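# Insert steel peg fully into block hole without moving block

## Task

Push the steel peg fully down into the hole in the block. The block must never be shifted more than 1.5 cm from its original spot. The peg has to stay seated on its own, not held there by the robot. Finish by opening the gripper and pulling the arm away.

## Robot and tools

Robot: two 6-joint arms with parallel grippers, named left_arm and right_arm. These names are labels and do not match image sides. Per arm, the joint order is waist, shoulder, elbow, wrist pitch, wrist yaw, wrist roll, followed by the gripper opening.

Frame: every printed hand position uses one scene frame in metres. The origin sits on the table surface midway between the arms, +x points out across the table, +z points up, and left_arm is on the +y side. Orientation is a quaternion in w,x,y,z order. The printed position is the spot between the finger pads, roughly 1 cm short of the fingertips. It can be off, more so when the arm is stretched far. The fingers extend along the gripper's +z axis and close along its y axis.

Tool execute_actions takes {"actions": [...]} holding at most one item, plus an optional "pictures" boolean (pictures come by default).
- Empty list: no motion, only a state report.
- Motion item: {"rows": [[14 numbers], ...], "steps": n}. There are 1 to 15 rows and n is at most 15, defaulting to 15. Each step lasts 1/30 s. One row is used per step, and the final row repeats if the rows run out. Each row is a single flat list covering both arms: 7 numbers for left_arm (six joints, then opening), then 7 for right_arm in the same order. Every number lies in [-1, 1]. All 14 are required even when only one arm moves.
- Wait item: {"steps": n} with n up to 300 and no rows. It returns once n steps have passed since the previous result, and time spent replying counts toward those steps.
A call that gets refused does nothing.

Joint numbers are offsets, not poses. They are measured from the joint angles shown in the most recent result that reports them. Before any such result exists, and for a second call within the same reply, they are measured from the angles at the moment the action begins. They are never relative to the previous row. Scale: a value of 1.0 equals 1.202 rad at the waist, 1.258 at the shoulder, 1.238 at the elbow, 2.073 at wrist pitch, and 2.022 at both wrist yaw and wrist roll. Stated ranges in radians: waist -2.618 to 3.054, shoulder 0.000 to 3.142, elbow 0.000 to 3.142, wrist pitch -1.571 to 1.571, wrist yaw -1.571 to 1.571, wrist roll -2.094 to 2.094. The true limits can differ by up to 0.036 rad either way. Asking a joint to go more than 0.036 rad beyond its stated end gets the call refused. An overshoot inside that margin is clipped and reported as "joint sent to its limit". That report may refer to an earlier action that is still running. If no report appears, do not assume there is more room.

The opening value is absolute, not an offset: +1 is fully open (0.094 m between pads) and -1 is closed. Away from the ends, the fingers move to where grip_measured would show the number you command. To keep hold of something, command about 0.03 below the current grip_measured; a smaller gap gives a lighter grip. Each gripper's reading can carry a fixed error of about 1 mm. Pad force tops out near 50 to 62 N, and parts thinner than about 2 mm are gripped more weakly.

Motion limits: each joint target can run ahead of the measured angle by at most 0.202 rad (waist), 0.258 (shoulder), 0.238 (elbow), 0.573 (wrist pitch), or 0.522 (yaw and roll). If targets would carry a hand more than 70 mm from where it is now, they are scaled back, so large moves need several calls.

Sagging: sending all zeros returns the arm to its reference angles, and the arm can droop a little more with each action. To hold a posture, the first call of a reply should command the offset back to the angles you want. Later calls in that reply use zeros. If a joint keeps falling short, aim further.

The simulation keeps running while you think and write. Arms continue toward the last row's target until everything nearly stops or a step is HELD. After that, only a new action moves them further, although fingers may still finish opening or closing.

Result lines:
- The state line gives each arm's end_effector_position and end_effector_quat_wxyz.
- Joint positions and Joint velocities list, per arm, the six joints (rad, rad/s), then the finger gap (m, m/s).
- grip_measured is the opening on the same scale as your command.
- "joint command not followed" means a clearance check changed or blocked joint targets. The rest of the row still ran.
- HELD marks steps on which your row was at least partly not sent.
- MOTOR HOT appears at 75 °C. At 90 °C the arm pauses for 10 s. At 100 °C the arm goes limp and drops what it holds. These faults show as OVER-TEMPERATURE FAULT lines. Carrying a load makes motors hotter, so avoid holding things longer than needed.

Tool zoom_image: {"camera": "cam_left_wrist" or "cam_right_wrist", "region": [x0, y0, x1, y1]}. Region is in pixels of that camera's last 504x504 image, with (0,0) at top-left, and at most 504 by 504. It returns a closer, sharper view.

Tool finished_scene: {"scene": n} with the current scene number. It ends the scene for good and reports success. The goal must already be met and remain stable. Replying without any tool call ends everything.

Things to avoid:
- Moving the block beyond 1.5 cm.
- Pushing anything off the table.
- Arms colliding or pressing on each other.
- Dropping or slamming objects.
- Hard shoves.

Small external nudges to loose objects can happen now and then. Smooth, economical motion is preferred.

Each tool is called after ">>>" as name([rows], argument=value, ...), one row to a line, values as JSON.

## Session

>>> execute_actions(actions=[])

Scene clock: 0.00 s of 4600.00 s.
left_arm: end_effector_position=(+0.3485, +0.1899, +0.3482) grip_measured=+1.000 end_effector_quat_wxyz=(+0.676, -0.261, +0.635, -0.266) | right_arm: end_effector_position=(+0.3885, -0.0116, +0.2264) grip_measured=+1.000 end_effector_quat_wxyz=(+0.335, +0.323, +0.872, +0.152)
Joint positions: left_arm=[-1.049  1.09   0.769  0.408 -0.869 -0.699  0.094] | right_arm=[ 0.634  2.246  2.37  -1.095  0.485  1.378  0.094]
Joint velocities: left_arm=[-0.017 -0.007 -0.002 -0.007 -0.051 -0.037  0.   ] | right_arm=[ 0.007  0.017  0.007 -0.037  0.095 -0.037  0.   ]

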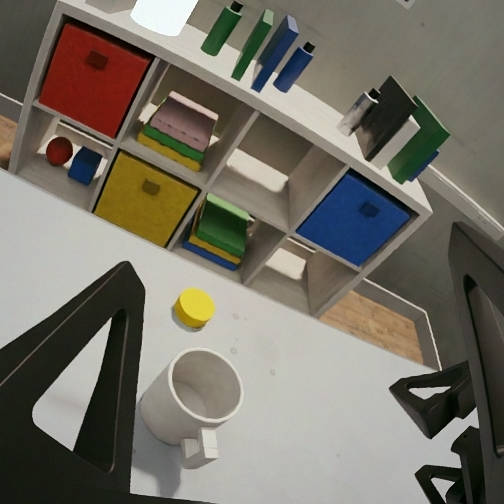

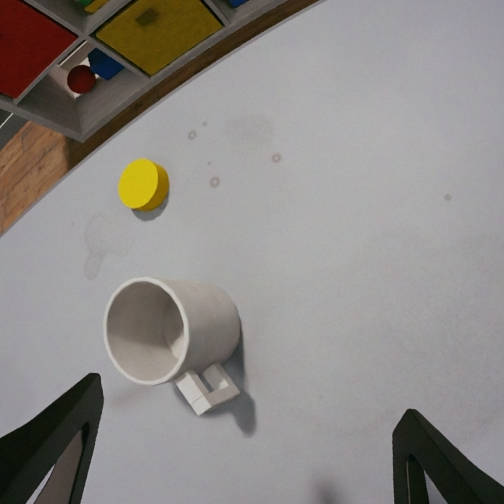

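>>> execute_actions([
  {"rows":[[0.54,0.087,0.35,-0.82,0.43,0.346,1,-0.53,-0.83,-0.945,-0.1,-0.24,-0.68,1]],"steps":15},
], pictures=false)

>>> execute_actions([
  {"steps":60},
])

Scene clock: 25.20 s of 4600.00 s.
left_arm: end_effector_position=(+0.3378, +0.3010, +0.2178) grip_measured=+1.000 end_effector_quat_wxyz=(+0.304, +0.065, +0.951, +0.001) | right_arm: end_effector_position=(+0.2757, -0.3090, +0.2417) grip_measured=+1.000 end_effector_quat_wxyz=(+0.226, +0.093, +0.969, +0.026)
Joint positions: left_arm=[-0.407  1.212  1.192 -0.938 -0.084 -0.048  0.094] | right_arm=[ 0.001  1.416  1.52  -1.223  0.074  0.363  0.094]
Joint velocities: left_arm=[-0.002  0.017 -0.007 -2.366  0.462  0.286  0.   ] | right_arm=[-0.505 -2.322 -2.063 -0.242 -0.154 -1.927  0.   ]
Steps of this call (steps 1 to 90: nothing new was sent; then 21.70 s passed at rest; steps 91 to 105: all 15 steps of this action). Readings (joint positions):
91: left_arm=[-1.014 1.098 0.806 0.315 -0.789 -0.619] | right_arm=[0.620 2.220 2.332 -1.089 0.427 1.321]
92: left_arm=[-0.948 1.130 0.879 0.197 -0.683 -0.517] | right_arm=[0.600 2.178 2.269 -1.107 0.357 1.253]
94: left_arm=[-0.802 1.196 1.039 -0.024 -0.475 -0.333] | right_arm=[0.531 2.086 2.153 -1.148 0.260 1.125]
98: left_arm=[-0.524 1.214 1.187 -0.374 -0.215 -0.149] | right_arm=[0.337 1.874 1.937 -1.190 0.148 0.868]
105: the state above

Scene clock: 27.20 s of 4600.00 s.
left_arm: end_effector_position=(+0.2606, +0.3045, +0.1812) grip_measured=+1.000 end_effector_quat_wxyz=(+0.134, +0.102, +0.986, -0.009) | right_arm: end_effector_position=(+0.1881, -0.3163, +0.1894) grip_measured=+1.000 end_effector_quat_wxyz=(+0.139, -0.081, +0.987, +0.010)
Joint positions: left_arm=[-0.407  1.212  1.192 -1.28  -0.012 -0.004  0.094] | right_arm=[-0.01   1.203  1.216 -1.305  0.008  0.014  0.094]
Joint velocities: left_arm=[ 0.007  0.012  0.002  0.051  0.022 -0.022  0.   ] | right_arm=[-0.007  0.007  0.007 -0.037 -0.037  0.037  0.   ]
Steps of this call (steps 1 to 45: the robot went on to your last target; steps 46 to 60: nothing new was sent). Readings (joint positions):
1: left_arm=[-0.407 1.212 1.192 -1.013 -0.069 -0.039] | right_arm=[-0.009 1.335 1.448 -1.230 0.068 0.298]
2: left_arm=[-0.407 1.212 1.192 -1.074 -0.056 -0.031] | right_arm=[-0.010 1.260 1.377 -1.241 0.058 0.242]
4: left_arm=[-0.407 1.212 1.192 -1.158 -0.039 -0.021] | right_arm=[-0.010 1.172 1.277 -1.282 0.039 0.160]
8: left_arm=[-0.407 1.212 1.192 -1.237 -0.022 -0.011] | right_arm=[-0.010 1.189 1.220 -1.306 0.019 0.073]
60: the state above
All arms were judged still, so your last target was given up. Only a new action makes them travel on or press farther. Fingers that are still opening or closing keep moving.

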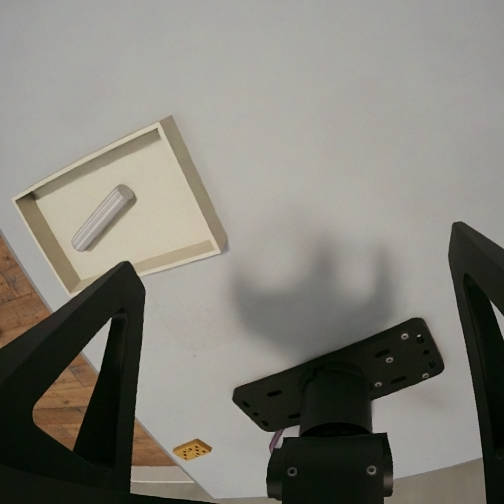

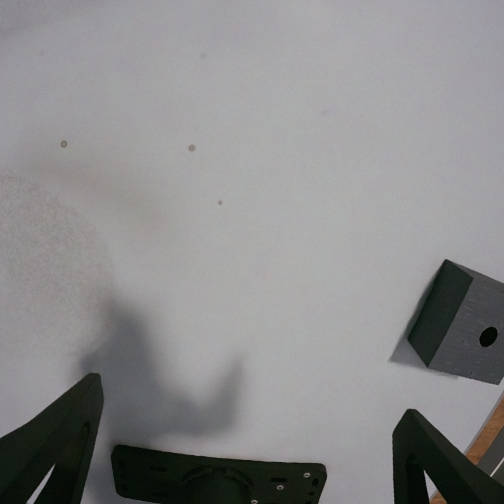

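>>> execute_actions([
  {"rows":[[0.1,0,0,0,0,0,1,-0.1,0,0,0,0,0,1],[0.2,0,0,0,0,0,1,-0.2,0,0,0,0,0,1],[0.7,0.1,0.06,0,0.006,0,1,-0.75,0,0.05,0,0,0,1]],"steps":15},
], pictures=false)

>>> execute_actions([
  {"steps":20},
])

Scene clock: 45.17 s of 4600.00 s.
left_arm: end_effector_position=(+0.2330, +0.5091, +0.1651) grip_measured=+1.000 end_effector_quat_wxyz=(+0.088, -0.313, +0.945, +0.036) | right_arm: end_effector_position=(+0.1392, -0.5226, +0.2023) grip_measured=+1.000 end_effector_quat_wxyz=(+0.150, +0.354, +0.921, -0.065)
Joint positions: left_arm=[ 0.441  1.355  1.244 -1.271 -0.013 -0.003  0.094] | right_arm=[-0.906  1.205  1.256 -1.292  0.019  0.013  0.094]
Joint velocities: left_arm=[-0.002 -0.002  0.002 -0.037 -0.007 -0.037  0.   ] | right_arm=[-0.095 -0.007  0.007  0.095  0.022  0.007  0.   ]
Steps of this call (steps 1 to 90: nothing new was sent; then 14.47 s passed at rest; steps 91 to 105: all 15 steps of this action). Readings (joint positions):
91: left_arm=[-0.388 1.212 1.192 -1.280 -0.003 -0.003] | right_arm=[-0.028 1.203 1.216 -1.305 -0.002 0.013]
92: left_arm=[-0.336 1.212 1.192 -1.280 0.005 -0.002] | right_arm=[-0.081 1.203 1.216 -1.305 -0.010 0.013]
94: left_arm=[-0.189 1.254 1.222 -1.292 0.006 -0.002] | right_arm=[-0.229 1.205 1.231 -1.305 -0.007 0.013]
98: left_arm=[0.108 1.345 1.244 -1.270 0.006 -0.002] | right_arm=[-0.531 1.205 1.255 -1.294 0.000 0.013]
105: the state above

Scene clock: 45.83 s of 4600.00 s.
left_arm: end_effector_position=(+0.2333, +0.5088, +0.1651) grip_measured=+1.000 end_effector_quat_wxyz=(+0.088, -0.313, +0.945, +0.035) | right_arm: end_effector_position=(+0.1394, -0.5223, +0.2022) grip_measured=+1.000 end_effector_quat_wxyz=(+0.151, +0.354, +0.921, -0.064)
Joint positions: left_arm=[ 0.441  1.355  1.244 -1.271 -0.012 -0.003  0.094] | right_arm=[-0.907  1.205  1.256 -1.292  0.015  0.013  0.094]
Joint velocities: left_arm=[-0.012 -0.022  0.017  0.037  0.037 -0.022  0.   ] | right_arm=[ 0.007  0.002 -0.012 -0.022 -0.007  0.022  0.   ]
Steps of this call (steps 1 to 15: the robot went on to your last target; steps 16 to 20: nothing new was sent). Readings (joint positions):
1: left_arm=[0.441 1.355 1.244 -1.271 -0.012 -0.003] | right_arm=[-0.907 1.205 1.256 -1.292 0.019 0.013]
2: left_arm=[0.441 1.355 1.244 -1.271 -0.012 -0.003] | right_arm=[-0.907 1.205 1.256 -1.292 0.018 0.013]
4: left_arm=[0.441 1.355 1.244 -1.271 -0.012 -0.003] | right_arm=[-0.907 1.205 1.256 -1.292 0.017 0.013]
8: left_arm=[0.441 1.355 1.244 -1.271 -0.012 -0.003] | right_arm=[-0.907 1.205 1.256 -1.292 0.016 0.013]
20: the state above
All arms were judged still, so your last target was given up. Only a new action makes them travel on or press farther. Fingers that are still opening or closing keep moving.

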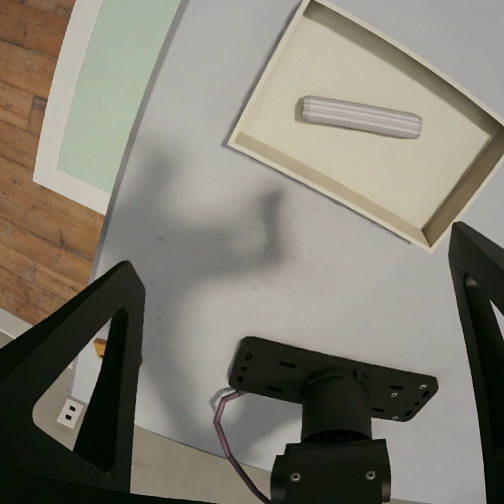

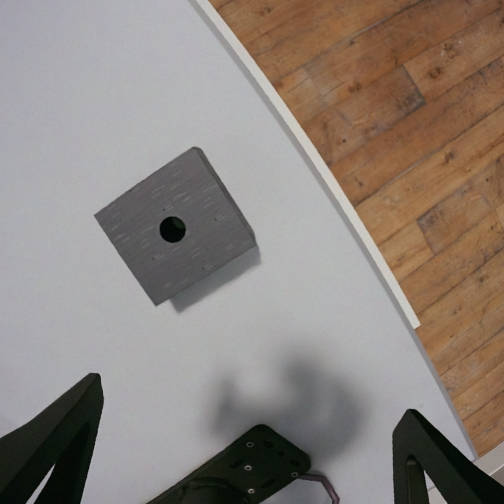

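>>> execute_actions([
  {"rows":[[-0.03,0.07,0.04,0,0,0,1,0.04,0.07,0.05,-0.02,0,0,1],[-0.06,0.15,0.08,0.01,0,0,1,0.08,0.15,0.1,-0.04,0,0,1],[-0.126,0.31,0.147,0.026,0.006,0,1,0.15,0.31,0.19,-0.071,-0.007,-0.006,1]],"steps":15},
])

Scene clock: 59.30 s of 4600.00 s.
left_arm: end_effector_position=(+0.3088, +0.5017, +0.0959) grip_measured=+1.000 end_effector_quat_wxyz=(-0.008, -0.240, +0.971, +0.001) | right_arm: end_effector_position=(+0.2016, -0.5062, +0.1615) grip_measured=+1.000 end_effector_quat_wxyz=(+0.013, +0.272, +0.962, -0.006)
Joint positions: left_arm=[ 0.286  1.777  1.406 -1.215 -0.005 -0.003  0.094] | right_arm=[-0.728  1.612  1.481 -1.413  0.005  0.01   0.094]
Joint velocities: left_arm=[-0.002 -0.081 -0.002 -0.051 -0.022  0.007  0.   ] | right_arm=[ 0.007 -0.159 -0.022 -0.139  0.081 -0.022  0.   ]
Steps of this call (steps 1 to 90: nothing new was sent; then 9.97 s passed at rest; steps 91 to 105: all 15 steps of this action). Readings (joint positions):
91: left_arm=[0.436 1.364 1.250 -1.276 -0.013 -0.003] | right_arm=[-0.901 1.215 1.264 -1.302 0.018 0.013]
92: left_arm=[0.423 1.392 1.271 -1.286 -0.015 -0.003] | right_arm=[-0.881 1.246 1.293 -1.327 0.021 0.013]
94: left_arm=[0.362 1.513 1.356 -1.286 -0.018 -0.003] | right_arm=[-0.798 1.380 1.412 -1.384 0.022 0.012]
98: left_arm=[0.288 1.747 1.417 -1.216 -0.006 -0.003] | right_arm=[-0.728 1.601 1.481 -1.378 0.005 0.010]
105: the state above

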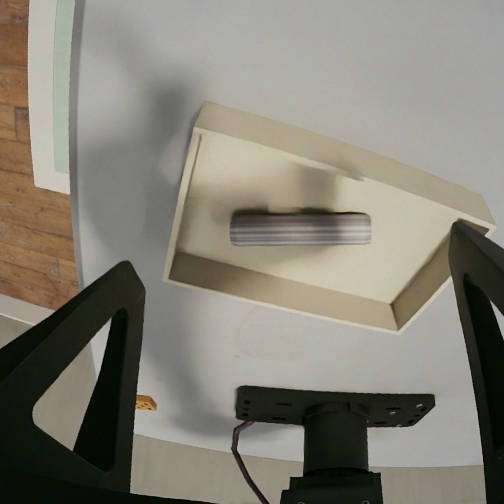

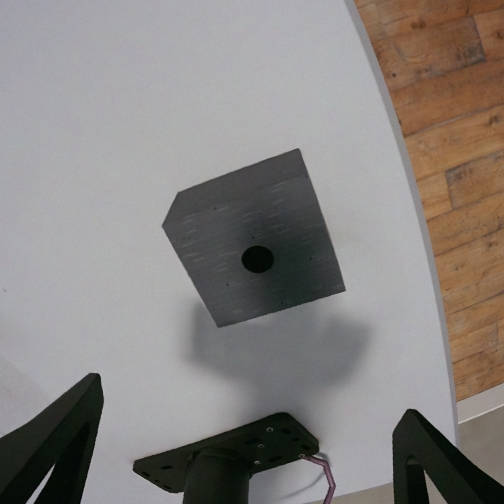

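>>> execute_actions([
  {"rows":[[0,-0.05,-0.04,0,0,-0.2,1,0,-0.01,0.005,-0.012,0,0.2,1],[0,-0.1,-0.09,0,0,-0.4,1,0,-0.01,0.005,-0.012,0,0.4,1],[0,-0.175,-0.16,0.008,0,-0.716,1,0,-0.01,0.005,-0.012,0,0.77,1]],"steps":15},
], pictures=false)

>>> execute_actions([
  {"steps":20},
])

Scene clock: 80.53 s of 4600.00 s.
left_arm: end_effector_position=(+0.2627, +0.4777, +0.1035) grip_measured=+1.000 end_effector_quat_wxyz=(+0.002, +0.774, -0.633, -0.004) | right_arm: end_effector_position=(+0.1986, -0.5043, +0.1634) grip_measured=+1.000 end_effector_quat_wxyz=(+0.011, +0.812, +0.584, +0.002)
Joint positions: left_arm=[ 0.286  1.57   1.208 -1.215 -0.005 -1.289  0.094] | right_arm=[-0.728  1.605  1.481 -1.426  0.004  1.354  0.094]
Joint velocities: left_arm=[-0.012  0.002 -0.012  0.095  0.066 -1.062  0.   ] | right_arm=[ 0.002 -0.032 -0.022 -0.037 -0.051  1.282  0.   ]
Steps of this call (steps 1 to 30: the robot went on to your last target; steps 31 to 90: nothing new was sent; then 17.73 s passed at rest; steps 91 to 105: all 15 steps of this action). Readings (joint positions):
91: left_arm=[0.286 1.769 1.399 -1.211 -0.005 -0.067] | right_arm=[-0.728 1.605 1.481 -1.426 0.004 0.073]
92: left_arm=[0.286 1.752 1.374 -1.200 -0.005 -0.164] | right_arm=[-0.728 1.605 1.481 -1.426 0.004 0.169]
94: left_arm=[0.286 1.670 1.272 -1.183 -0.005 -0.364] | right_arm=[-0.728 1.605 1.481 -1.426 0.004 0.367]
98: left_arm=[0.286 1.574 1.208 -1.218 -0.005 -0.765] | right_arm=[-0.728 1.605 1.481 -1.426 0.004 0.764]
105: the state above

Scene clock: 81.20 s of 4600.00 s.
left_arm: end_effector_position=(+0.2632, +0.4779, +0.1035) grip_measured=+1.000 end_effector_quat_wxyz=(+0.001, +0.820, -0.572, -0.003) | right_arm: end_effector_position=(+0.1986, -0.5043, +0.1634) grip_measured=+1.000 end_effector_quat_wxyz=(+0.010, +0.866, +0.500, +0.003)
Joint positions: left_arm=[ 0.286  1.57   1.208 -1.213 -0.005 -1.444  0.094] | right_arm=[-0.728  1.605  1.481 -1.426  0.004  1.555  0.094]
Joint velocities: left_arm=[-0.007  0.007  0.002  0.007 -0.066  0.051  0.   ] | right_arm=[ 0.007  0.002  0.022 -0.037 -0.037 -0.007  0.   ]
Steps of this call (steps 1 to 20: the robot went on to your last target). Readings (joint positions):
1: left_arm=[0.286 1.570 1.208 -1.215 -0.005 -1.321] | right_arm=[-0.728 1.605 1.481 -1.426 0.004 1.395]
2: left_arm=[0.286 1.570 1.208 -1.215 -0.005 -1.346] | right_arm=[-0.728 1.605 1.481 -1.426 0.004 1.428]
4: left_arm=[0.286 1.570 1.208 -1.215 -0.005 -1.382] | right_arm=[-0.728 1.605 1.481 -1.426 0.004 1.475]
8: left_arm=[0.286 1.570 1.208 -1.214 -0.005 -1.420] | right_arm=[-0.728 1.605 1.481 -1.426 0.004 1.524]
20: the state above

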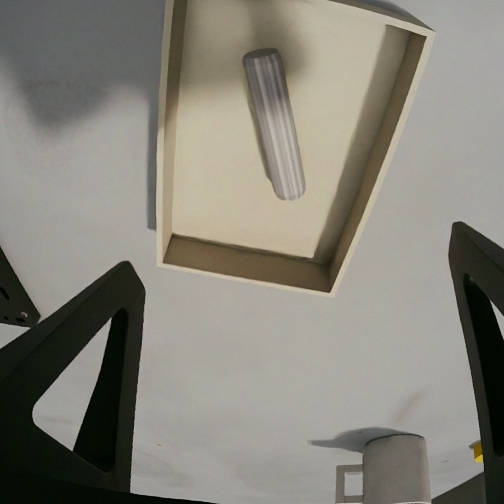

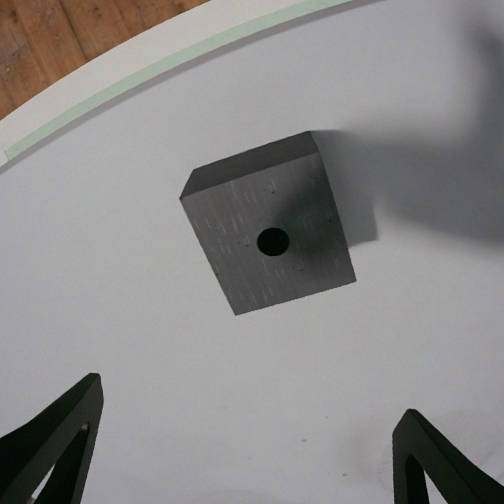

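>>> execute_actions([
  {"rows":[[0.01,0.01,-0.03,0.03,0,0,0.2,0.2,0,0,0.3,0,-0.3,1],[0.02,0.02,-0.07,0.06,0,0,0.2,0.4,0,0,0.6,0,-0.6,1],[0.042,0.033,-0.14,0.116,0,-0.012,0.2,0.8,-0.1,-0.2,0.9,0,-0.772,1]],"steps":15},
], pictures=false)

>>> execute_actions([
  {"steps":20},
])

Scene clock: 105.00 s of 4600.00 s.
left_arm: end_effector_position=(+0.2523, +0.4857, +0.0456) grip_measured=+0.203 end_effector_quat_wxyz=(+0.011, +0.838, -0.545, -0.007) | right_arm: end_effector_position=(+0.4148, -0.2954, +0.2404) grip_measured=+1.000 end_effector_quat_wxyz=(+0.440, +0.201, +0.860, +0.164)
Joint positions: left_arm=[ 0.333  1.622  1.024 -0.998 -0.003 -1.461  0.057] | right_arm=[-0.052  1.519  1.268 -0.342  0.007  0.593  0.094]
Joint velocities: left_arm=[ 0.002 -0.007  0.002  0.139  0.007 -0.022  0.001] | right_arm=[ 1.145 -0.017 -0.002  1.839 -0.007 -1.604  0.   ]
Steps of this call (steps 1 to 15: the robot went on to your last target; steps 16 to 90: nothing new was sent; then 20.30 s passed at rest; steps 91 to 105: all 15 steps of this action). Readings (joint positions):
91: left_arm=[0.286 1.570 1.203 -1.206 -0.005 -1.445] | right_arm=[-0.714 1.604 1.480 -1.394 0.011 1.509]
92: left_arm=[0.289 1.570 1.189 -1.185 -0.004 -1.445] | right_arm=[-0.684 1.604 1.480 -1.332 0.015 1.449]
94: left_arm=[0.308 1.573 1.116 -1.104 -0.003 -1.450] | right_arm=[-0.579 1.555 1.380 -1.104 0.021 1.277]
98: left_arm=[0.333 1.618 1.028 -1.045 -0.003 -1.458] | right_arm=[-0.356 1.519 1.277 -0.809 0.011 0.998]
105: the state above

Scene clock: 105.67 s of 4600.00 s.
left_arm: end_effector_position=(+0.2547, +0.4871, +0.0455) grip_measured=+0.203 end_effector_quat_wxyz=(+0.006, +0.839, -0.545, -0.005) | right_arm: end_effector_position=(+0.4016, -0.1529, +0.4381) grip_measured=+1.000 end_effector_quat_wxyz=(+0.758, -0.130, +0.615, +0.171)
Joint positions: left_arm=[ 0.333  1.622  1.024 -0.987 -0.003 -1.463  0.057] | right_arm=[ 0.239  1.483  1.26   0.433 -0.003  0.015  0.094]
Joint velocities: left_arm=[ 0.002 -0.002 -0.002 -0.007 -0.007  0.037  0.001] | right_arm=[ 0.002  0.007  0.002  0.125  0.095 -0.125  0.   ]
Steps of this call (steps 1 to 20: the robot went on to your last target). Readings (joint positions):
1: left_arm=[0.333 1.622 1.024 -0.996 -0.003 -1.461] | right_arm=[-0.011 1.519 1.268 -0.277 0.007 0.537]
2: left_arm=[0.333 1.622 1.024 -0.994 -0.003 -1.462] | right_arm=[0.029 1.519 1.268 -0.214 0.007 0.483]
4: left_arm=[0.333 1.622 1.024 -0.991 -0.003 -1.462] | right_arm=[0.108 1.519 1.268 -0.085 0.006 0.382]
8: left_arm=[0.333 1.622 1.024 -0.989 -0.003 -1.462] | right_arm=[0.220 1.511 1.261 0.194 -0.000 0.183]
20: the state above

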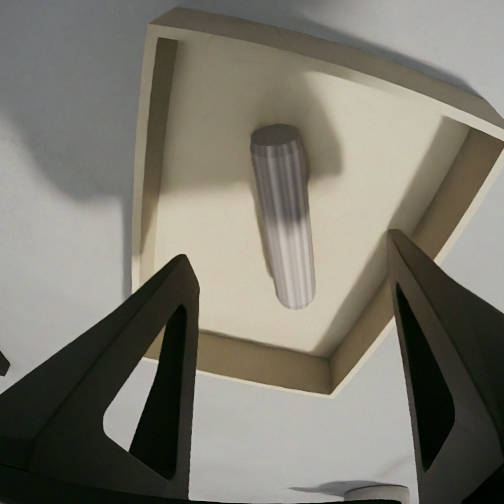

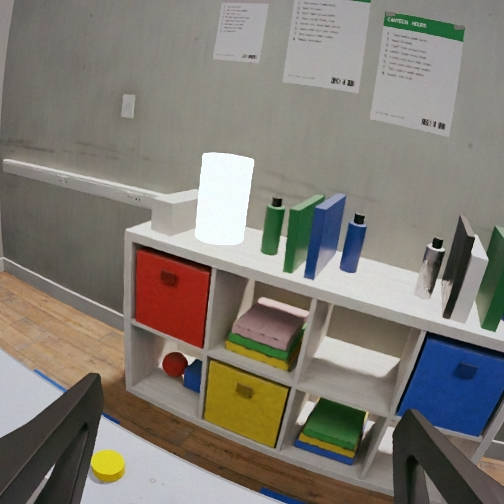

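>>> execute_actions([
  {"rows":[[0,0.005,-0.01,0.03,0,0,0.2,0.1,0,-0.2,0.2,0,0,0.4],[0,0.01,-0.02,0.05,0,0,0.2,0.2,0,-0.4,0.3,0,0,0.4],[0,0.015,-0.03,0.066,0,0,0.2,0.3,0,-0.6,0.475,0,0,0.4],[0,0.026,-0.046,0.066,0,0,0.2,0.496,0.15,-0.785,0.475,0,-0.007,0.4]],"steps":15},
])

Scene clock: 114.13 s of 4600.00 s.
left_arm: end_effector_position=(+0.2614, +0.4910, +0.0259) grip_measured=+0.203 end_effector_quat_wxyz=(-0.009, +0.839, -0.545, +0.003) | right_arm: end_effector_position=(+0.1693, +0.0095, +0.1759) grip_measured=+0.402 end_effector_quat_wxyz=(+0.624, -0.345, +0.600, +0.363)
Joint positions: left_arm=[ 0.333  1.65   0.97  -0.871 -0.003 -1.463  0.057] | right_arm=[ 0.844  1.672  0.406  1.308 -0.016  0.005  0.066]
Joint velocities: left_arm=[-0.012 -0.002 -0.032  0.037 -0.037 -0.022 -0.   ] | right_arm=[ 0.173 -0.007 -2.103  0.491 -0.037  0.037 -0.   ]
Steps of this call (steps 1 to 30: the robot went on to your last target; steps 31 to 90: nothing new was sent; then 4.97 s passed at rest; steps 91 to 105: all 15 steps of this action). Readings (joint positions):
91: left_arm=[0.333 1.622 1.023 -0.982 -0.003 -1.463] | right_arm=[0.252 1.481 1.221 0.520 0.007 0.004]
92: left_arm=[0.333 1.622 1.019 -0.968 -0.003 -1.463] | right_arm=[0.284 1.471 1.160 0.618 0.018 0.005]
94: left_arm=[0.333 1.624 1.004 -0.928 -0.003 -1.463] | right_arm=[0.383 1.481 1.050 0.791 0.016 0.005]
98: left_arm=[0.333 1.645 0.975 -0.890 -0.003 -1.463] | right_arm=[0.570 1.600 0.876 1.061 0.010 0.005]
105: the state above

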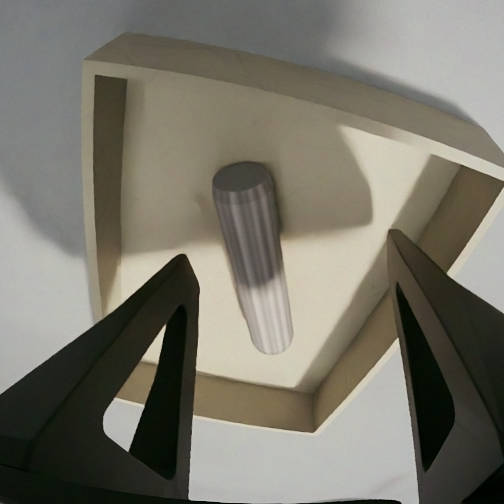

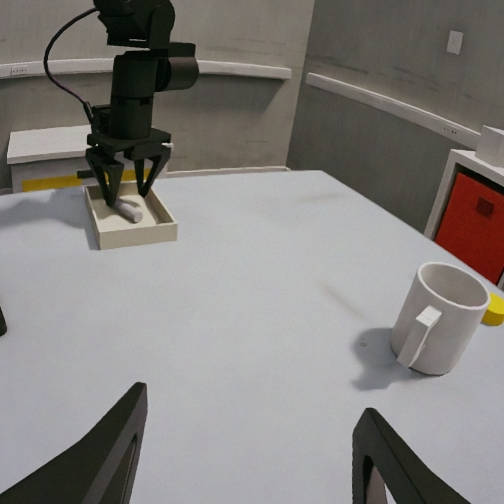

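>>> execute_actions([
  {"rows":[[0.02,0.008,-0.025,0.004,0,0,0.2,-0.007,0.005,-0.095,0.053,0.008,0,0.4]],"steps":12},
])

Scene clock: 120.40 s of 4600.00 s.
left_arm: end_effector_position=(+0.2527, +0.4912, +0.0200) grip_measured=+0.203 end_effector_quat_wxyz=(-0.001, +0.844, -0.537, -0.001) | right_arm: end_effector_position=(+0.1569, -0.0148, +0.1570) grip_measured=+0.402 end_effector_quat_wxyz=(+0.621, -0.345, +0.606, +0.357)
Joint positions: left_arm=[ 0.351  1.65   0.944 -0.863 -0.002 -1.463  0.057] | right_arm=[ 0.843  1.678  0.283  1.421 -0.008  0.005  0.066]
Joint velocities: left_arm=[-0.017 -0.007 -0.012  0.037 -0.007  0.007 -0.001] | right_arm=[ 0.002 -0.002  0.007  0.037  0.007  0.037 -0.   ]
Steps of this call (steps 1 to 30: the robot went on to your last target; steps 31 to 90: nothing new was sent; then 2.87 s passed at rest; steps 91 to 102: all 12 steps of this action). Readings (joint positions):
91: left_arm=[0.335 1.650 0.967 -0.864 -0.003 -1.463] | right_arm=[0.843 1.678 0.283 1.421 -0.010 0.005]
92: left_arm=[0.339 1.650 0.962 -0.863 -0.002 -1.463] | right_arm=[0.843 1.678 0.283 1.421 -0.009 0.005]
94: left_arm=[0.347 1.650 0.951 -0.863 -0.002 -1.463] | right_arm=[0.843 1.678 0.283 1.421 -0.009 0.005]
98: left_arm=[0.351 1.650 0.944 -0.863 -0.002 -1.463] | right_arm=[0.843 1.678 0.283 1.421 -0.008 0.005]
102: the state above

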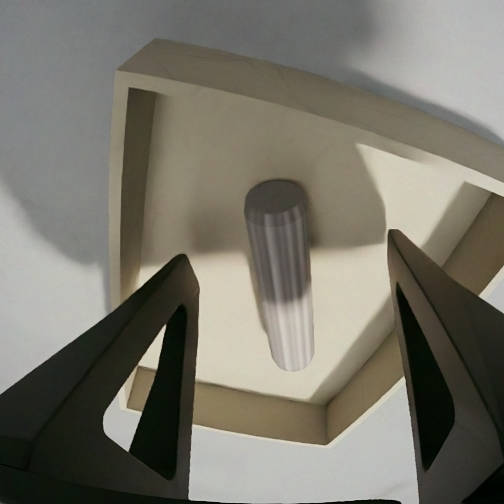

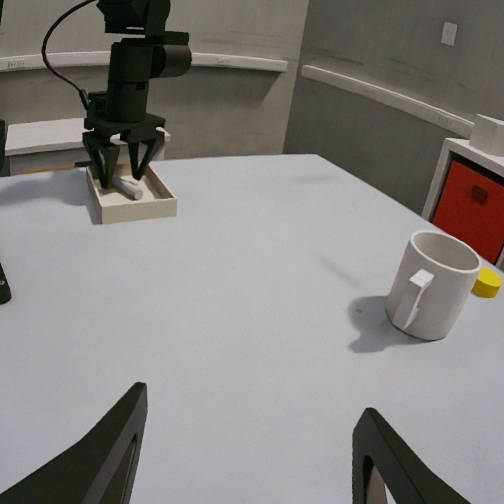

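Slightly lower, then close.

>>> execute_actions([
  {"rows":[[0,0.018,0,0.003,0,0,0.1,0,0,0,0,0,0,0.4],[0,0.018,0,0.003,0,0,0,0,0,0,0,0,0,0.4],[0,0.018,0,0.003,0,0,-0.1,0,0,0,0,0,0,0.4],[0,0.018,0,0.003,0,0,-0.2,0,0,0,0,0,0,0.4],[0,0.018,0,0.003,0,0,-0.3,0,0,0,0,0,0,0.4],[0,0.018,0,0.003,0,0,-0.4,0,0,0,0,0,0,0.4],[0,0.018,0,0.003,0,0,-0.5,0,0,0,0,0,0,0.4],[0,0.018,0,0.003,0,0,-0.55,0,0,0,0,0,0,0.4],[0,0.018,0,0.003,0,0,-0.6,0,0,0,0,0,0,0.4],[0,0.018,0,0.003,0,0,-0.68,0,0,0,0,0,0,0.4]],"steps":15},
])

Scene clock: 128.30 s of 4600.00 s.
left_arm: end_effector_position=(+0.2516, +0.4905, +0.0168) grip_measured=-0.672 end_effector_quat_wxyz=(+0.005, +0.844, -0.537, -0.004) | right_arm: end_effector_position=(+0.1569, -0.0148, +0.1579) grip_measured=+0.402 end_effector_quat_wxyz=(+0.622, -0.344, +0.605, +0.358)
Joint positions: left_arm=[ 0.351  1.663  0.944 -0.863 -0.002 -1.463  0.015] | right_arm=[ 0.843  1.678  0.283  1.425 -0.008  0.005  0.066]
Joint velocities: left_arm=[-0.007 -0.017 -0.002 -0.022  0.007 -0.037 -0.001] | right_arm=[-0.007  0.007 -0.012  0.022  0.051  0.022  0.001]
Steps of this call (steps 1 to 15: the robot went on to your last target; steps 16 to 90: nothing new was sent; then 4.40 s passed at rest; steps 91 to 105: all 15 steps of this action). Readings (joint positions):
91: left_arm=[0.351 1.651 0.944 -0.863 -0.002 -1.463] | right_arm=[0.843 1.678 0.283 1.422 -0.008 0.005]
92: left_arm=[0.351 1.653 0.944 -0.863 -0.002 -1.463] | right_arm=[0.843 1.678 0.283 1.423 -0.008 0.005]
94: left_arm=[0.351 1.659 0.944 -0.863 -0.002 -1.463] | right_arm=[0.843 1.678 0.283 1.423 -0.008 0.005]
98: left_arm=[0.351 1.663 0.944 -0.863 -0.002 -1.463] | right_arm=[0.843 1.678 0.283 1.424 -0.008 0.005]
105: the state above

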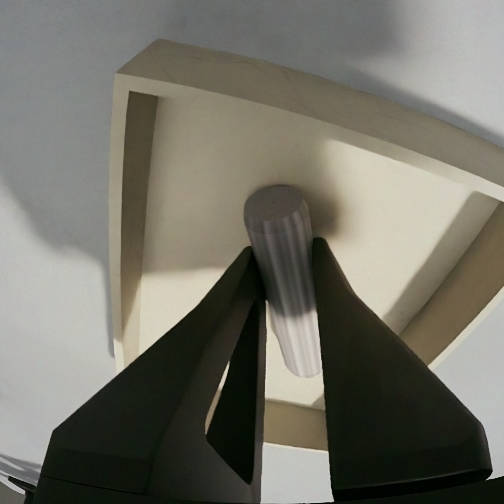

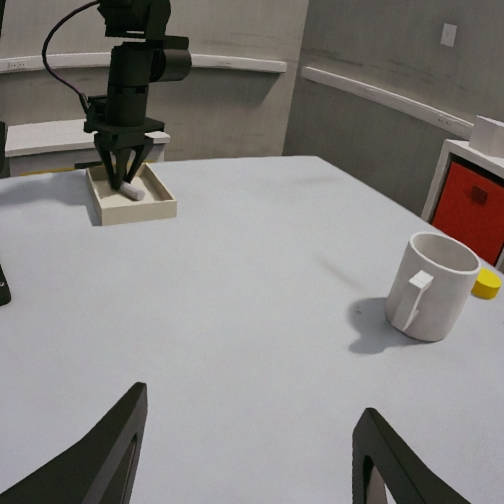

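>>> execute_actions([
  {"rows":[[0,0,0,0,0,0,-0.71,0,0,0,-0.008,0,0,0.4],[0,0,0,0,0,0,-0.71,0,0,0,-0.008,0,0,0.4],[0,0,0,0,0,0,-0.71,0,0,0,-0.008,0,0,0.4],[0,0,0,0,0,0,-0.71,0,0,0,-0.008,0,0,0.4],[0,-0.02,0.02,-0.03,0,0,-0.71,0,0,0,-0.008,0,0,0.4],[0,-0.03,0.04,-0.06,0,0,-0.71,0,0,0,-0.008,0,0,0.4],[0,-0.04,0.07,-0.09,0,0,-0.71,0,0,0,-0.008,0,0,0.4],[0,-0.05,0.1,-0.12,0,0,-0.71,0,0,0,-0.008,0,0,0.4],[0,-0.06,0.14,-0.15,0,0,-0.71,0,0,0,-0.008,0,0,0.4],[0,-0.07,0.18,-0.18,0,0,-0.71,0,0,0,-0.008,0,0,0.4],[0,-0.08,0.22,-0.2,0,0,-0.71,0,0,0,-0.008,0,0,0.4],[0,-0.09,0.26,-0.22,0,0,-0.71,0,0,0,-0.008,0,0,0.4],[0,-0.09,0.3,-0.22,0,0,-0.71,0,0,0,-0.008,0,0,0.4]],"steps":15},
])

>>> execute_actions([
  {"rows":[[-0.05,0,0.03,-0.02,0,0,-0.71,0,0,0,-0.004,0,0,0.4],[-0.1,0,0.05,-0.03,0,0,-0.71,0,0,0,-0.004,0,0,0.4],[-0.8,0,0.1,-0.04,0,-0.255,-0.71,0,0,0,-0.004,0,0,0.4]],"steps":15},
], pictures=false)

Scene clock: 143.00 s of 4600.00 s.
left_arm: end_effector_position=(+0.2734, +0.5038, +0.1183) grip_measured=-0.693 end_effector_quat_wxyz=(-0.029, +0.843, -0.537, +0.013) | right_arm: end_effector_position=(+0.1569, -0.0148, +0.1579) grip_measured=+0.402 end_effector_quat_wxyz=(+0.622, -0.344, +0.605, +0.358)
Joint positions: left_arm=[ 0.351  1.582  1.277 -1.202 -0.002 -1.463  0.014] | right_arm=[ 0.843  1.678  0.283  1.425 -0.008  0.005  0.066]
Joint velocities: left_arm=[-0.012 -0.462  0.862 -0.271 -0.037 -0.022 -0.   ] | right_arm=[-0.012 -0.012 -0.012  0.037 -0.037 -0.007 -0.   ]
Steps of this call (steps 1 to 15: the robot went on to your last target; steps 16 to 90: nothing new was sent; then 11.20 s passed at rest; steps 91 to 105: all 15 steps of this action). Readings (joint positions):
91: left_arm=[0.351 1.663 0.944 -0.863 -0.002 -1.463] | right_arm=[0.843 1.678 0.283 1.425 -0.008 0.005]
92: left_arm=[0.351 1.663 0.944 -0.863 -0.002 -1.463] | right_arm=[0.843 1.678 0.283 1.425 -0.008 0.005]
94: left_arm=[0.351 1.663 0.944 -0.863 -0.002 -1.463] | right_arm=[0.843 1.678 0.283 1.425 -0.008 0.005]
98: left_arm=[0.351 1.661 0.978 -0.950 -0.002 -1.463] | right_arm=[0.843 1.678 0.283 1.425 -0.008 0.005]
105: the state above

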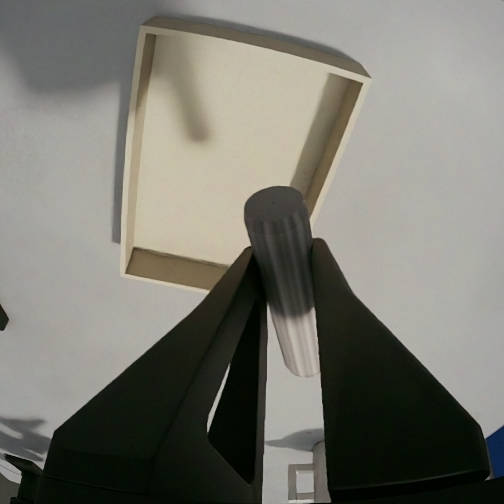

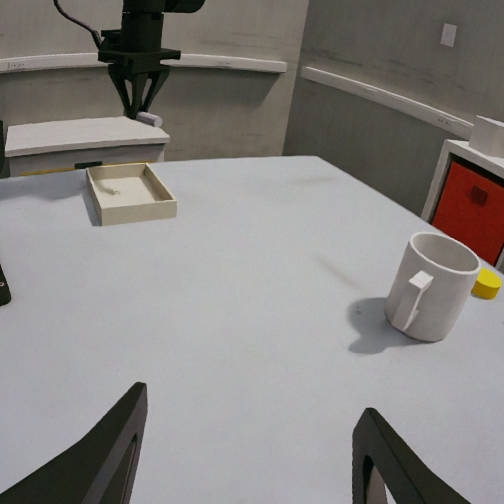

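Scene clock: 143.50 s of 4600.00 s.
left_arm: end_effector_position=(+0.3102, +0.2343, +0.1441) grip_measured=-0.693 end_effector_quat_wxyz=(+0.021, -0.700, +0.712, -0.061) | right_arm: end_effector_position=(+0.1569, -0.0148, +0.1579) grip_measured=+0.402 end_effector_quat_wxyz=(+0.622, -0.344, +0.605, +0.358)
Joint positions: left_arm=[-0.584  1.587  1.378 -1.234  0.01  -1.944  0.014] | right_arm=[ 0.843  1.678  0.283  1.425 -0.008  0.005  0.066]
Joint velocities: left_arm=[-1.355 -0.002  0.002 -0.022  0.344 -0.227 -0.001] | right_arm=[-0.007 -0.007  0.007  0.037 -0.007  0.081 -0.   ]
Steps of this call (steps 1 to 15: all 15 steps of this action). Readings (joint positions):
1: left_arm=[0.344 1.571 1.300 -1.205 -0.005 -1.463] | right_arm=[0.843 1.678 0.283 1.425 -0.008 0.005]
2: left_arm=[0.324 1.567 1.316 -1.209 -0.011 -1.463] | right_arm=[0.843 1.678 0.283 1.425 -0.008 0.005]
4: left_arm=[0.219 1.576 1.351 -1.227 -0.023 -1.632] | right_arm=[0.843 1.678 0.283 1.425 -0.008 0.005]
8: left_arm=[-0.077 1.583 1.378 -1.228 -0.014 -1.834] | right_arm=[0.843 1.678 0.283 1.425 -0.008 0.005]
15: the state above

>>> execute_actions([
  {"rows":[[-0.06,0.02,0.05,-0.04,0,-0.03,-0.72,0,0,0,-0.016,0.004,0,0.4],[-0.12,0.04,0.08,-0.06,0,-0.03,-0.72,0,0,0,-0.016,0.004,0,0.4],[-0.18,0.06,0.11,-0.08,0,-0.03,-0.72,0,0,0,-0.016,0.004,0,0.4],[-0.24,0.08,0.14,-0.1,0,-0.03,-0.72,0,0,0,-0.016,0.004,0,0.4],[-0.3,0.1,0.17,-0.12,0,-0.03,-0.72,0,0,0,-0.016,0.004,0,0.4],[-0.36,0.12,0.2,-0.12,0,-0.03,-0.72,0,0,0,-0.016,0.004,0,0.4],[-0.41,0.14,0.23,-0.12,0,-0.03,-0.72,0,0,0,-0.016,0.004,0,0.4],[-0.45,0.16,0.26,-0.12,0,-0.03,-0.72,0,0,0,-0.016,0.004,0,0.4],[-0.483,0.172,0.285,-0.12,-0.005,-0.035,-0.72,0,0,0,-0.016,0.004,0,0.4]],"steps":15},
], pictures=false)

>>> execute_actions([
  {"steps":12},
])

Scene clock: 164.10 s of 4600.00 s.
left_arm: end_effector_position=(+0.2075, +0.0645, +0.1584) grip_measured=-0.698 end_effector_quat_wxyz=(-0.012, -0.483, +0.875, -0.014) | right_arm: end_effector_position=(+0.1571, -0.0148, +0.1567) grip_measured=+0.402 end_effector_quat_wxyz=(+0.621, -0.345, +0.607, +0.357)
Joint positions: left_arm=[-1.19   1.814  1.7   -1.431  0.027 -2.005  0.014] | right_arm=[ 0.843  1.678  0.283  1.42  -0.007  0.005  0.066]
Joint velocities: left_arm=[ 0.222 -0.002 -0.012 -0.256 -0.007 -0.051 -0.   ] | right_arm=[-0.007 -0.017 -0.007 -0.066 -0.007 -0.007 -0.001]
Steps of this call (steps 1 to 30: the robot went on to your last target; steps 31 to 90: nothing new was sent; then 17.10 s passed at rest; steps 91 to 105: all 15 steps of this action). Readings (joint positions):
91: left_arm=[-0.621 1.590 1.384 -1.272 0.015 -1.978] | right_arm=[0.843 1.678 0.283 1.424 -0.008 0.005]
92: left_arm=[-0.637 1.601 1.401 -1.290 0.009 -1.983] | right_arm=[0.843 1.678 0.283 1.424 -0.007 0.005]
94: left_arm=[-0.725 1.640 1.462 -1.336 -0.004 -1.989] | right_arm=[0.843 1.678 0.283 1.422 -0.007 0.005]
98: left_arm=[-1.003 1.748 1.617 -1.398 -0.001 -1.995] | right_arm=[0.843 1.678 0.283 1.421 -0.007 0.005]
105: the state above

Scene clock: 164.50 s of 4600.00 s.
left_arm: end_effector_position=(+0.2115, +0.0756, +0.1582) grip_measured=-0.698 end_effector_quat_wxyz=(-0.008, -0.495, +0.869, +0.000) | right_arm: end_effector_position=(+0.1571, -0.0148, +0.1567) grip_measured=+0.402 end_effector_quat_wxyz=(+0.621, -0.345, +0.607, +0.357)
Joint positions: left_arm=[-1.167  1.814  1.7   -1.459  0.017 -2.009  0.014] | right_arm=[ 0.843  1.678  0.283  1.42  -0.007  0.005  0.066]
Joint velocities: left_arm=[ 0.017  0.007 -0.002 -0.007 -0.037 -0.022  0.001] | right_arm=[-0.012 -0.012 -0.012  0.007  0.007 -0.037  0.   ]
Steps of this call (steps 1 to 12: the robot went on to your last target). Readings (joint positions):
1: left_arm=[-1.183 1.814 1.700 -1.438 0.025 -2.006] | right_arm=[0.843 1.678 0.283 1.420 -0.007 0.005]
2: left_arm=[-1.176 1.814 1.700 -1.443 0.023 -2.006] | right_arm=[0.843 1.678 0.283 1.420 -0.007 0.005]
4: left_arm=[-1.168 1.814 1.700 -1.450 0.019 -2.007] | right_arm=[0.843 1.678 0.283 1.420 -0.007 0.005]
8: left_arm=[-1.167 1.814 1.700 -1.457 0.017 -2.008] | right_arm=[0.843 1.678 0.283 1.420 -0.007 0.005]
12: the state above

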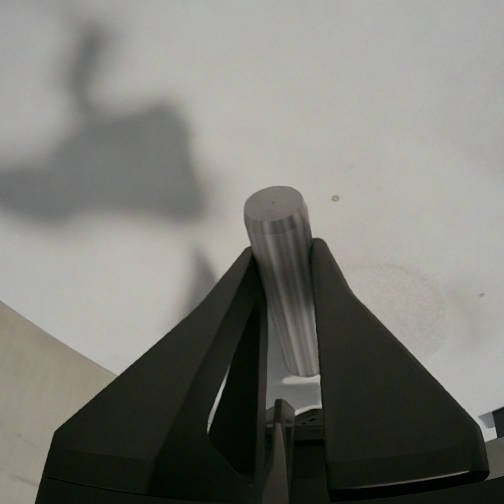

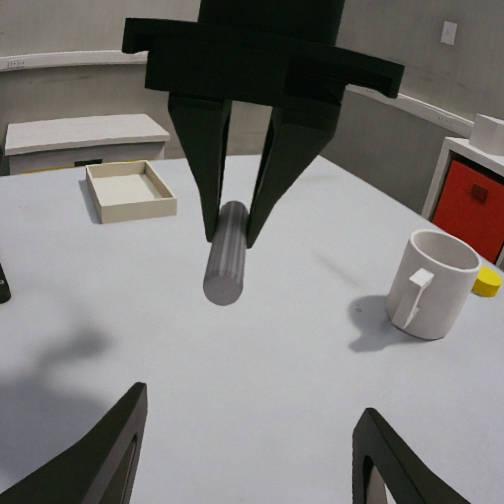

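>>> execute_actions([
  {"rows":[[0,-0.008,0.02,-0.005,-0.01,0,-0.72,0.02,0.02,0.03,-0.015,0,0,0.4],[0,-0.008,0.02,-0.005,-0.01,0,-0.72,0.04,0.04,0.06,-0.03,0,0,0.4],[0,-0.008,0.02,-0.005,-0.01,0,-0.72,0.042,0.06,0.1,-0.04,0,0,0.4],[0,-0.008,0.02,-0.005,-0.01,0,-0.72,0.042,0.078,0.135,-0.05,0,0,0.4]],"steps":15},
])

Scene clock: 182.70 s of 4600.00 s.
left_arm: end_effector_position=(+0.2116, +0.0758, +0.1582) grip_measured=-0.698 end_effector_quat_wxyz=(-0.008, -0.495, +0.869, +0.001) | right_arm: end_effector_position=(+0.1598, +0.0258, +0.1583) grip_measured=+0.402 end_effector_quat_wxyz=(+0.611, -0.359, +0.602, +0.368)
Joint positions: left_arm=[-1.167  1.814  1.7   -1.46   0.016 -2.009  0.014] | right_arm=[ 0.887  1.764  0.432  1.349 -0.005  0.005  0.066]
Joint velocities: left_arm=[ 0.002 -0.012  0.002 -0.037 -0.022  0.037  0.   ] | right_arm=[-0.022 -0.007  0.017 -0.022 -0.007 -0.125  0.001]
Steps of this call (steps 1 to 30: the robot went on to your last target; steps 31 to 90: nothing new was sent; then 14.70 s passed at rest; steps 91 to 105: all 15 steps of this action). Readings (joint positions):
91: left_arm=[-1.167 1.814 1.700 -1.460 0.017 -2.009] | right_arm=[0.845 1.679 0.284 1.420 -0.006 0.005]
92: left_arm=[-1.167 1.814 1.700 -1.460 0.017 -2.009] | right_arm=[0.853 1.685 0.293 1.416 -0.005 0.005]
94: left_arm=[-1.167 1.814 1.700 -1.460 0.016 -2.009] | right_arm=[0.875 1.721 0.349 1.395 -0.005 0.005]
98: left_arm=[-1.167 1.814 1.700 -1.460 0.016 -2.009] | right_arm=[0.887 1.764 0.432 1.364 -0.005 0.005]
105: the state above

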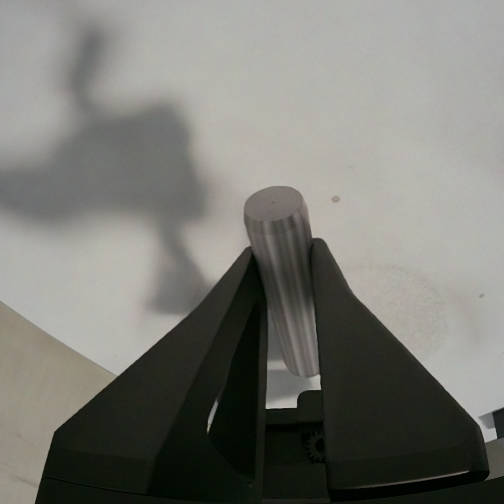

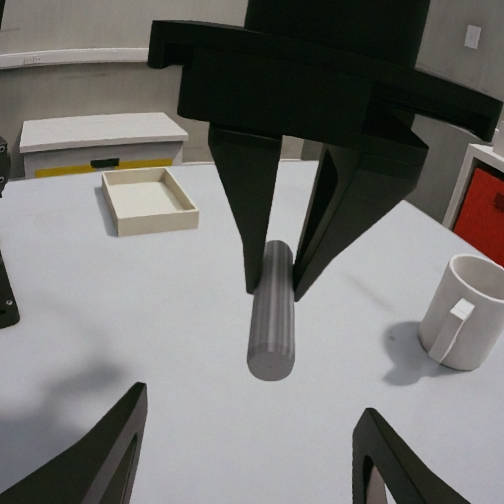

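>>> execute_actions([
  {"rows":[[0,-0.008,0.02,-0.005,-0.01,0,-0.72,-0.012,0.02,0.03,-0.02,0,0,0.2],[0,-0.008,0.02,-0.005,-0.01,0,-0.72,-0.012,0.04,0.06,-0.03,0,0,0.1],[0,-0.008,0.02,-0.005,-0.01,0,-0.72,-0.012,0.06,0.1,-0.036,0,0,0],[0,-0.008,0.02,-0.005,-0.01,0,-0.72,-0.012,0.083,0.128,-0.036,0,0,-0.3]],"steps":15},
])

Scene clock: 191.90 s of 4600.00 s.
left_arm: end_effector_position=(+0.2118, +0.0760, +0.1582) grip_measured=-0.698 end_effector_quat_wxyz=(-0.007, -0.495, +0.869, +0.001) | right_arm: end_effector_position=(+0.1779, +0.0547, +0.1591) grip_measured=-0.298 end_effector_quat_wxyz=(+0.613, -0.357, +0.602, +0.367)
Joint positions: left_arm=[-1.167  1.814  1.7   -1.46   0.014 -2.009  0.014] | right_arm=[ 0.882  1.855  0.571  1.304 -0.005  0.005  0.033]
Joint velocities: left_arm=[ 0.012  0.002 -0.007 -0.066  0.051  0.007 -0.   ] | right_arm=[-0.007 -0.002  0.007 -0.022 -0.007  0.007 -0.   ]
Steps of this call (steps 1 to 15: the robot went on to your last target; steps 16 to 90: nothing new was sent; then 5.70 s passed at rest; steps 91 to 105: all 15 steps of this action). Readings (joint positions):
91: left_arm=[-1.167 1.814 1.700 -1.460 0.015 -2.009] | right_arm=[0.886 1.765 0.434 1.344 -0.005 0.005]
92: left_arm=[-1.167 1.814 1.700 -1.460 0.015 -2.009] | right_arm=[0.885 1.771 0.443 1.341 -0.005 0.005]
94: left_arm=[-1.167 1.814 1.700 -1.460 0.015 -2.009] | right_arm=[0.883 1.808 0.498 1.327 -0.005 0.005]
98: left_arm=[-1.167 1.814 1.700 -1.460 0.015 -2.009] | right_arm=[0.882 1.855 0.571 1.312 -0.005 0.005]
105: the state above

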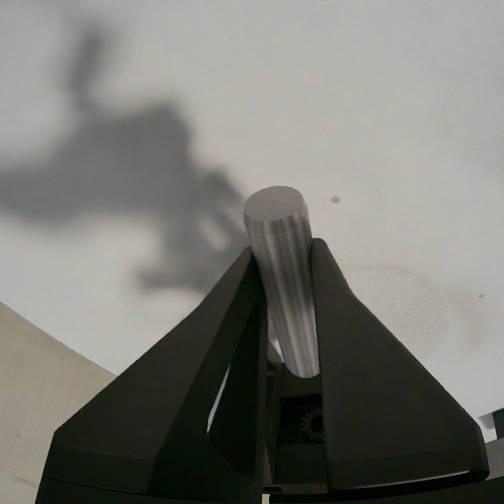

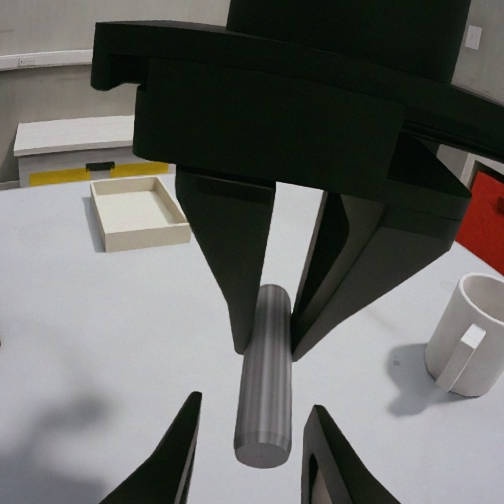

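>>> execute_actions([
  {"rows":[[0,-0.008,0.02,-0.005,-0.01,0,-0.72,-0.013,0.01,0.015,-0.012,0,0,-0.4],[0,-0.008,0.02,-0.005,-0.01,0,-0.72,-0.013,0.01,0.015,-0.012,0,0,-0.4],[0,-0.008,0.02,-0.005,-0.01,0,-0.72,-0.013,0.01,0.015,-0.012,0,0,-0.45],[0,-0.008,0.02,-0.005,-0.01,0,-0.72,-0.013,0.01,0.015,-0.012,0,0,-0.5],[0,-0.008,0.02,-0.005,-0.01,0,-0.72,-0.013,0.01,0.015,-0.012,0,0,-0.55],[0,-0.008,0.02,-0.005,-0.01,0,-0.72,-0.013,0.01,0.015,-0.012,0,0,-0.6],[0,-0.008,0.02,-0.005,-0.01,0,-0.72,-0.013,0.01,0.015,-0.012,0,0,-0.64],[0,-0.008,0.02,-0.005,-0.01,0,-0.72,-0.013,0.01,0.015,-0.012,0,0,-0.68],[0,-0.008,0.02,-0.005,-0.01,0,-0.72,-0.013,0.01,0.015,-0.012,0,0,-0.72]],"steps":15},
])

Scene clock: 202.30 s of 4600.00 s.
left_arm: end_effector_position=(+0.2120, +0.0762, +0.1582) grip_measured=-0.698 end_effector_quat_wxyz=(-0.006, -0.496, +0.868, +0.001) | right_arm: end_effector_position=(+0.1803, +0.0535, +0.1587) grip_measured=-0.691 end_effector_quat_wxyz=(+0.613, -0.356, +0.603, +0.366)
Joint positions: left_arm=[-1.167  1.814  1.7   -1.46   0.013 -2.01   0.014] | right_arm=[ 0.876  1.855  0.571  1.303 -0.006  0.005  0.015]
Joint velocities: left_arm=[-0.012  0.007  0.012  0.037  0.037  0.051 -0.   ] | right_arm=[ 0.002 -0.007 -0.012 -0.007 -0.081  0.037  0.001]
Steps of this call (steps 1 to 15: the robot went on to your last target; steps 16 to 90: nothing new was sent; then 6.90 s passed at rest; steps 91 to 105: all 15 steps of this action). Readings (joint positions):
91: left_arm=[-1.167 1.814 1.700 -1.460 0.014 -2.009] | right_arm=[0.881 1.855 0.571 1.303 -0.005 0.005]
92: left_arm=[-1.167 1.814 1.700 -1.460 0.014 -2.009] | right_arm=[0.880 1.855 0.571 1.303 -0.005 0.005]
94: left_arm=[-1.167 1.814 1.700 -1.460 0.013 -2.009] | right_arm=[0.877 1.855 0.571 1.303 -0.005 0.005]
98: left_arm=[-1.167 1.814 1.700 -1.460 0.013 -2.009] | right_arm=[0.876 1.855 0.571 1.303 -0.006 0.005]
105: the state above

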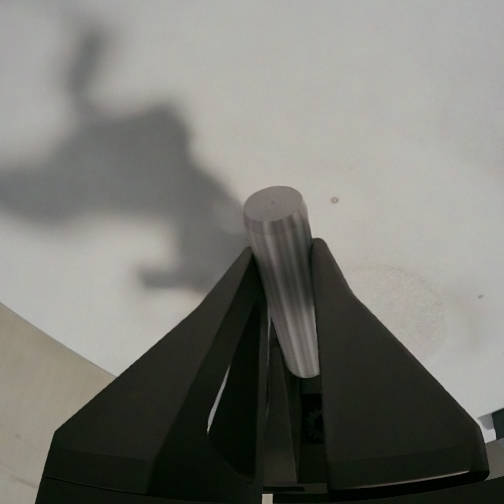

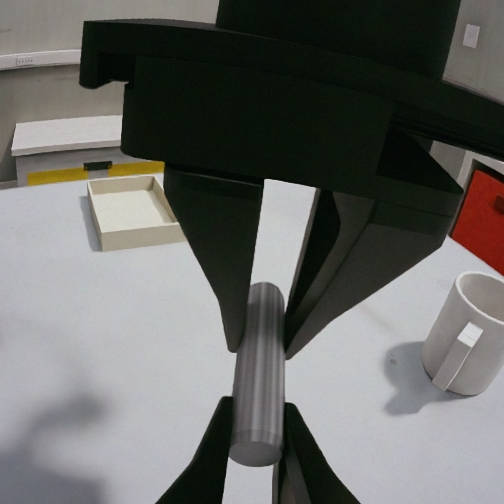

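>>> execute_actions([
  {"rows":[[0,-0.008,0.02,0,0,0,0.5,0,0,0.01,0,0,0,-0.72],[0,-0.008,0.02,0,0,0,0.5,0,0,0.01,0,0,0,-0.72],[0,-0.008,0.02,0,0,0,0.5,0,0,0.01,0,0,0,-0.72],[0,-0.008,0.02,0,0,0,0.5,0,0,0.01,0,0,0,-0.72],[0,-0.008,0.02,0,0,0,0.5,0,0,0.01,0,0,0,-0.72],[0,-0.008,0.02,0,0,0,0.5,0,0,0.01,0,0,0,-0.72],[0,-0.008,0.02,0,0,0,0.5,0,0,0.01,0,0,0,-0.72],[0,-0.008,0.02,0,0,0,0.5,0,0,0.01,0,0,0,-0.72],[0.04,-0.03,0.02,0,0,0,0.5,0,0,0.01,0,0,0,-0.72],[0.08,-0.05,0.02,0,0,0,0.5,0,0,0.01,0,0,0,-0.72],[0.14,-0.08,0.02,0,0,0,0.5,0,0,0.01,0,0,0,-0.72],[0.3,-0.15,0,0,0,0,0.5,0,0,0.01,0,0,0,-0.72]],"steps":15},
])

Scene clock: 210.77 s of 4600.00 s.
left_arm: end_effector_position=(+0.2731, +0.1349, +0.1895) grip_measured=+0.497 end_effector_quat_wxyz=(-0.004, -0.605, +0.794, -0.056) | right_arm: end_effector_position=(+0.1803, +0.0535, +0.1583) grip_measured=-0.691 end_effector_quat_wxyz=(+0.613, -0.356, +0.604, +0.365)
Joint positions: left_arm=[-0.901  1.71   1.695 -1.447  0.031 -2.01   0.07 ] | right_arm=[ 0.876  1.855  0.571  1.301 -0.006  0.005  0.015]
Joint velocities: left_arm=[ 1.81  -0.803  0.012 -0.007 -0.095 -0.007  0.001] | right_arm=[ 0.012 -0.007  0.012 -0.007 -0.051  0.051 -0.   ]
Steps of this call (steps 1 to 15: the robot went on to your last target; steps 16 to 90: nothing new was sent; then 4.97 s passed at rest; steps 91 to 105: all 15 steps of this action). Readings (joint positions):
91: left_arm=[-1.167 1.814 1.700 -1.459 0.013 -2.010] | right_arm=[0.876 1.855 0.571 1.303 -0.006 0.005]
92: left_arm=[-1.167 1.814 1.700 -1.459 0.013 -2.010] | right_arm=[0.876 1.855 0.571 1.302 -0.006 0.005]
94: left_arm=[-1.167 1.814 1.700 -1.459 0.013 -2.010] | right_arm=[0.876 1.855 0.571 1.301 -0.006 0.005]
98: left_arm=[-1.167 1.814 1.700 -1.459 0.013 -2.010] | right_arm=[0.876 1.855 0.571 1.301 -0.006 0.005]
105: the state above

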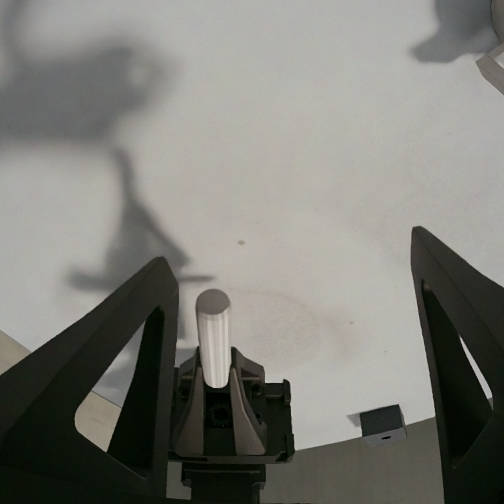

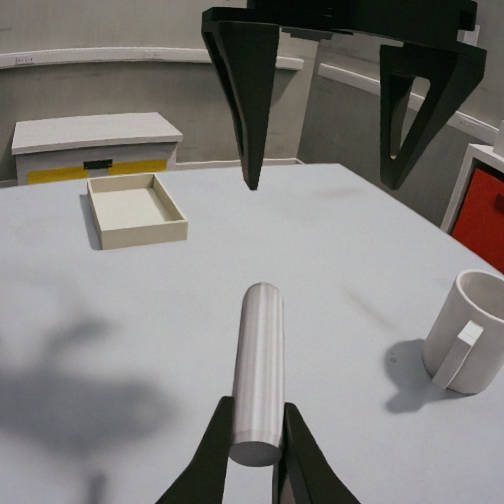

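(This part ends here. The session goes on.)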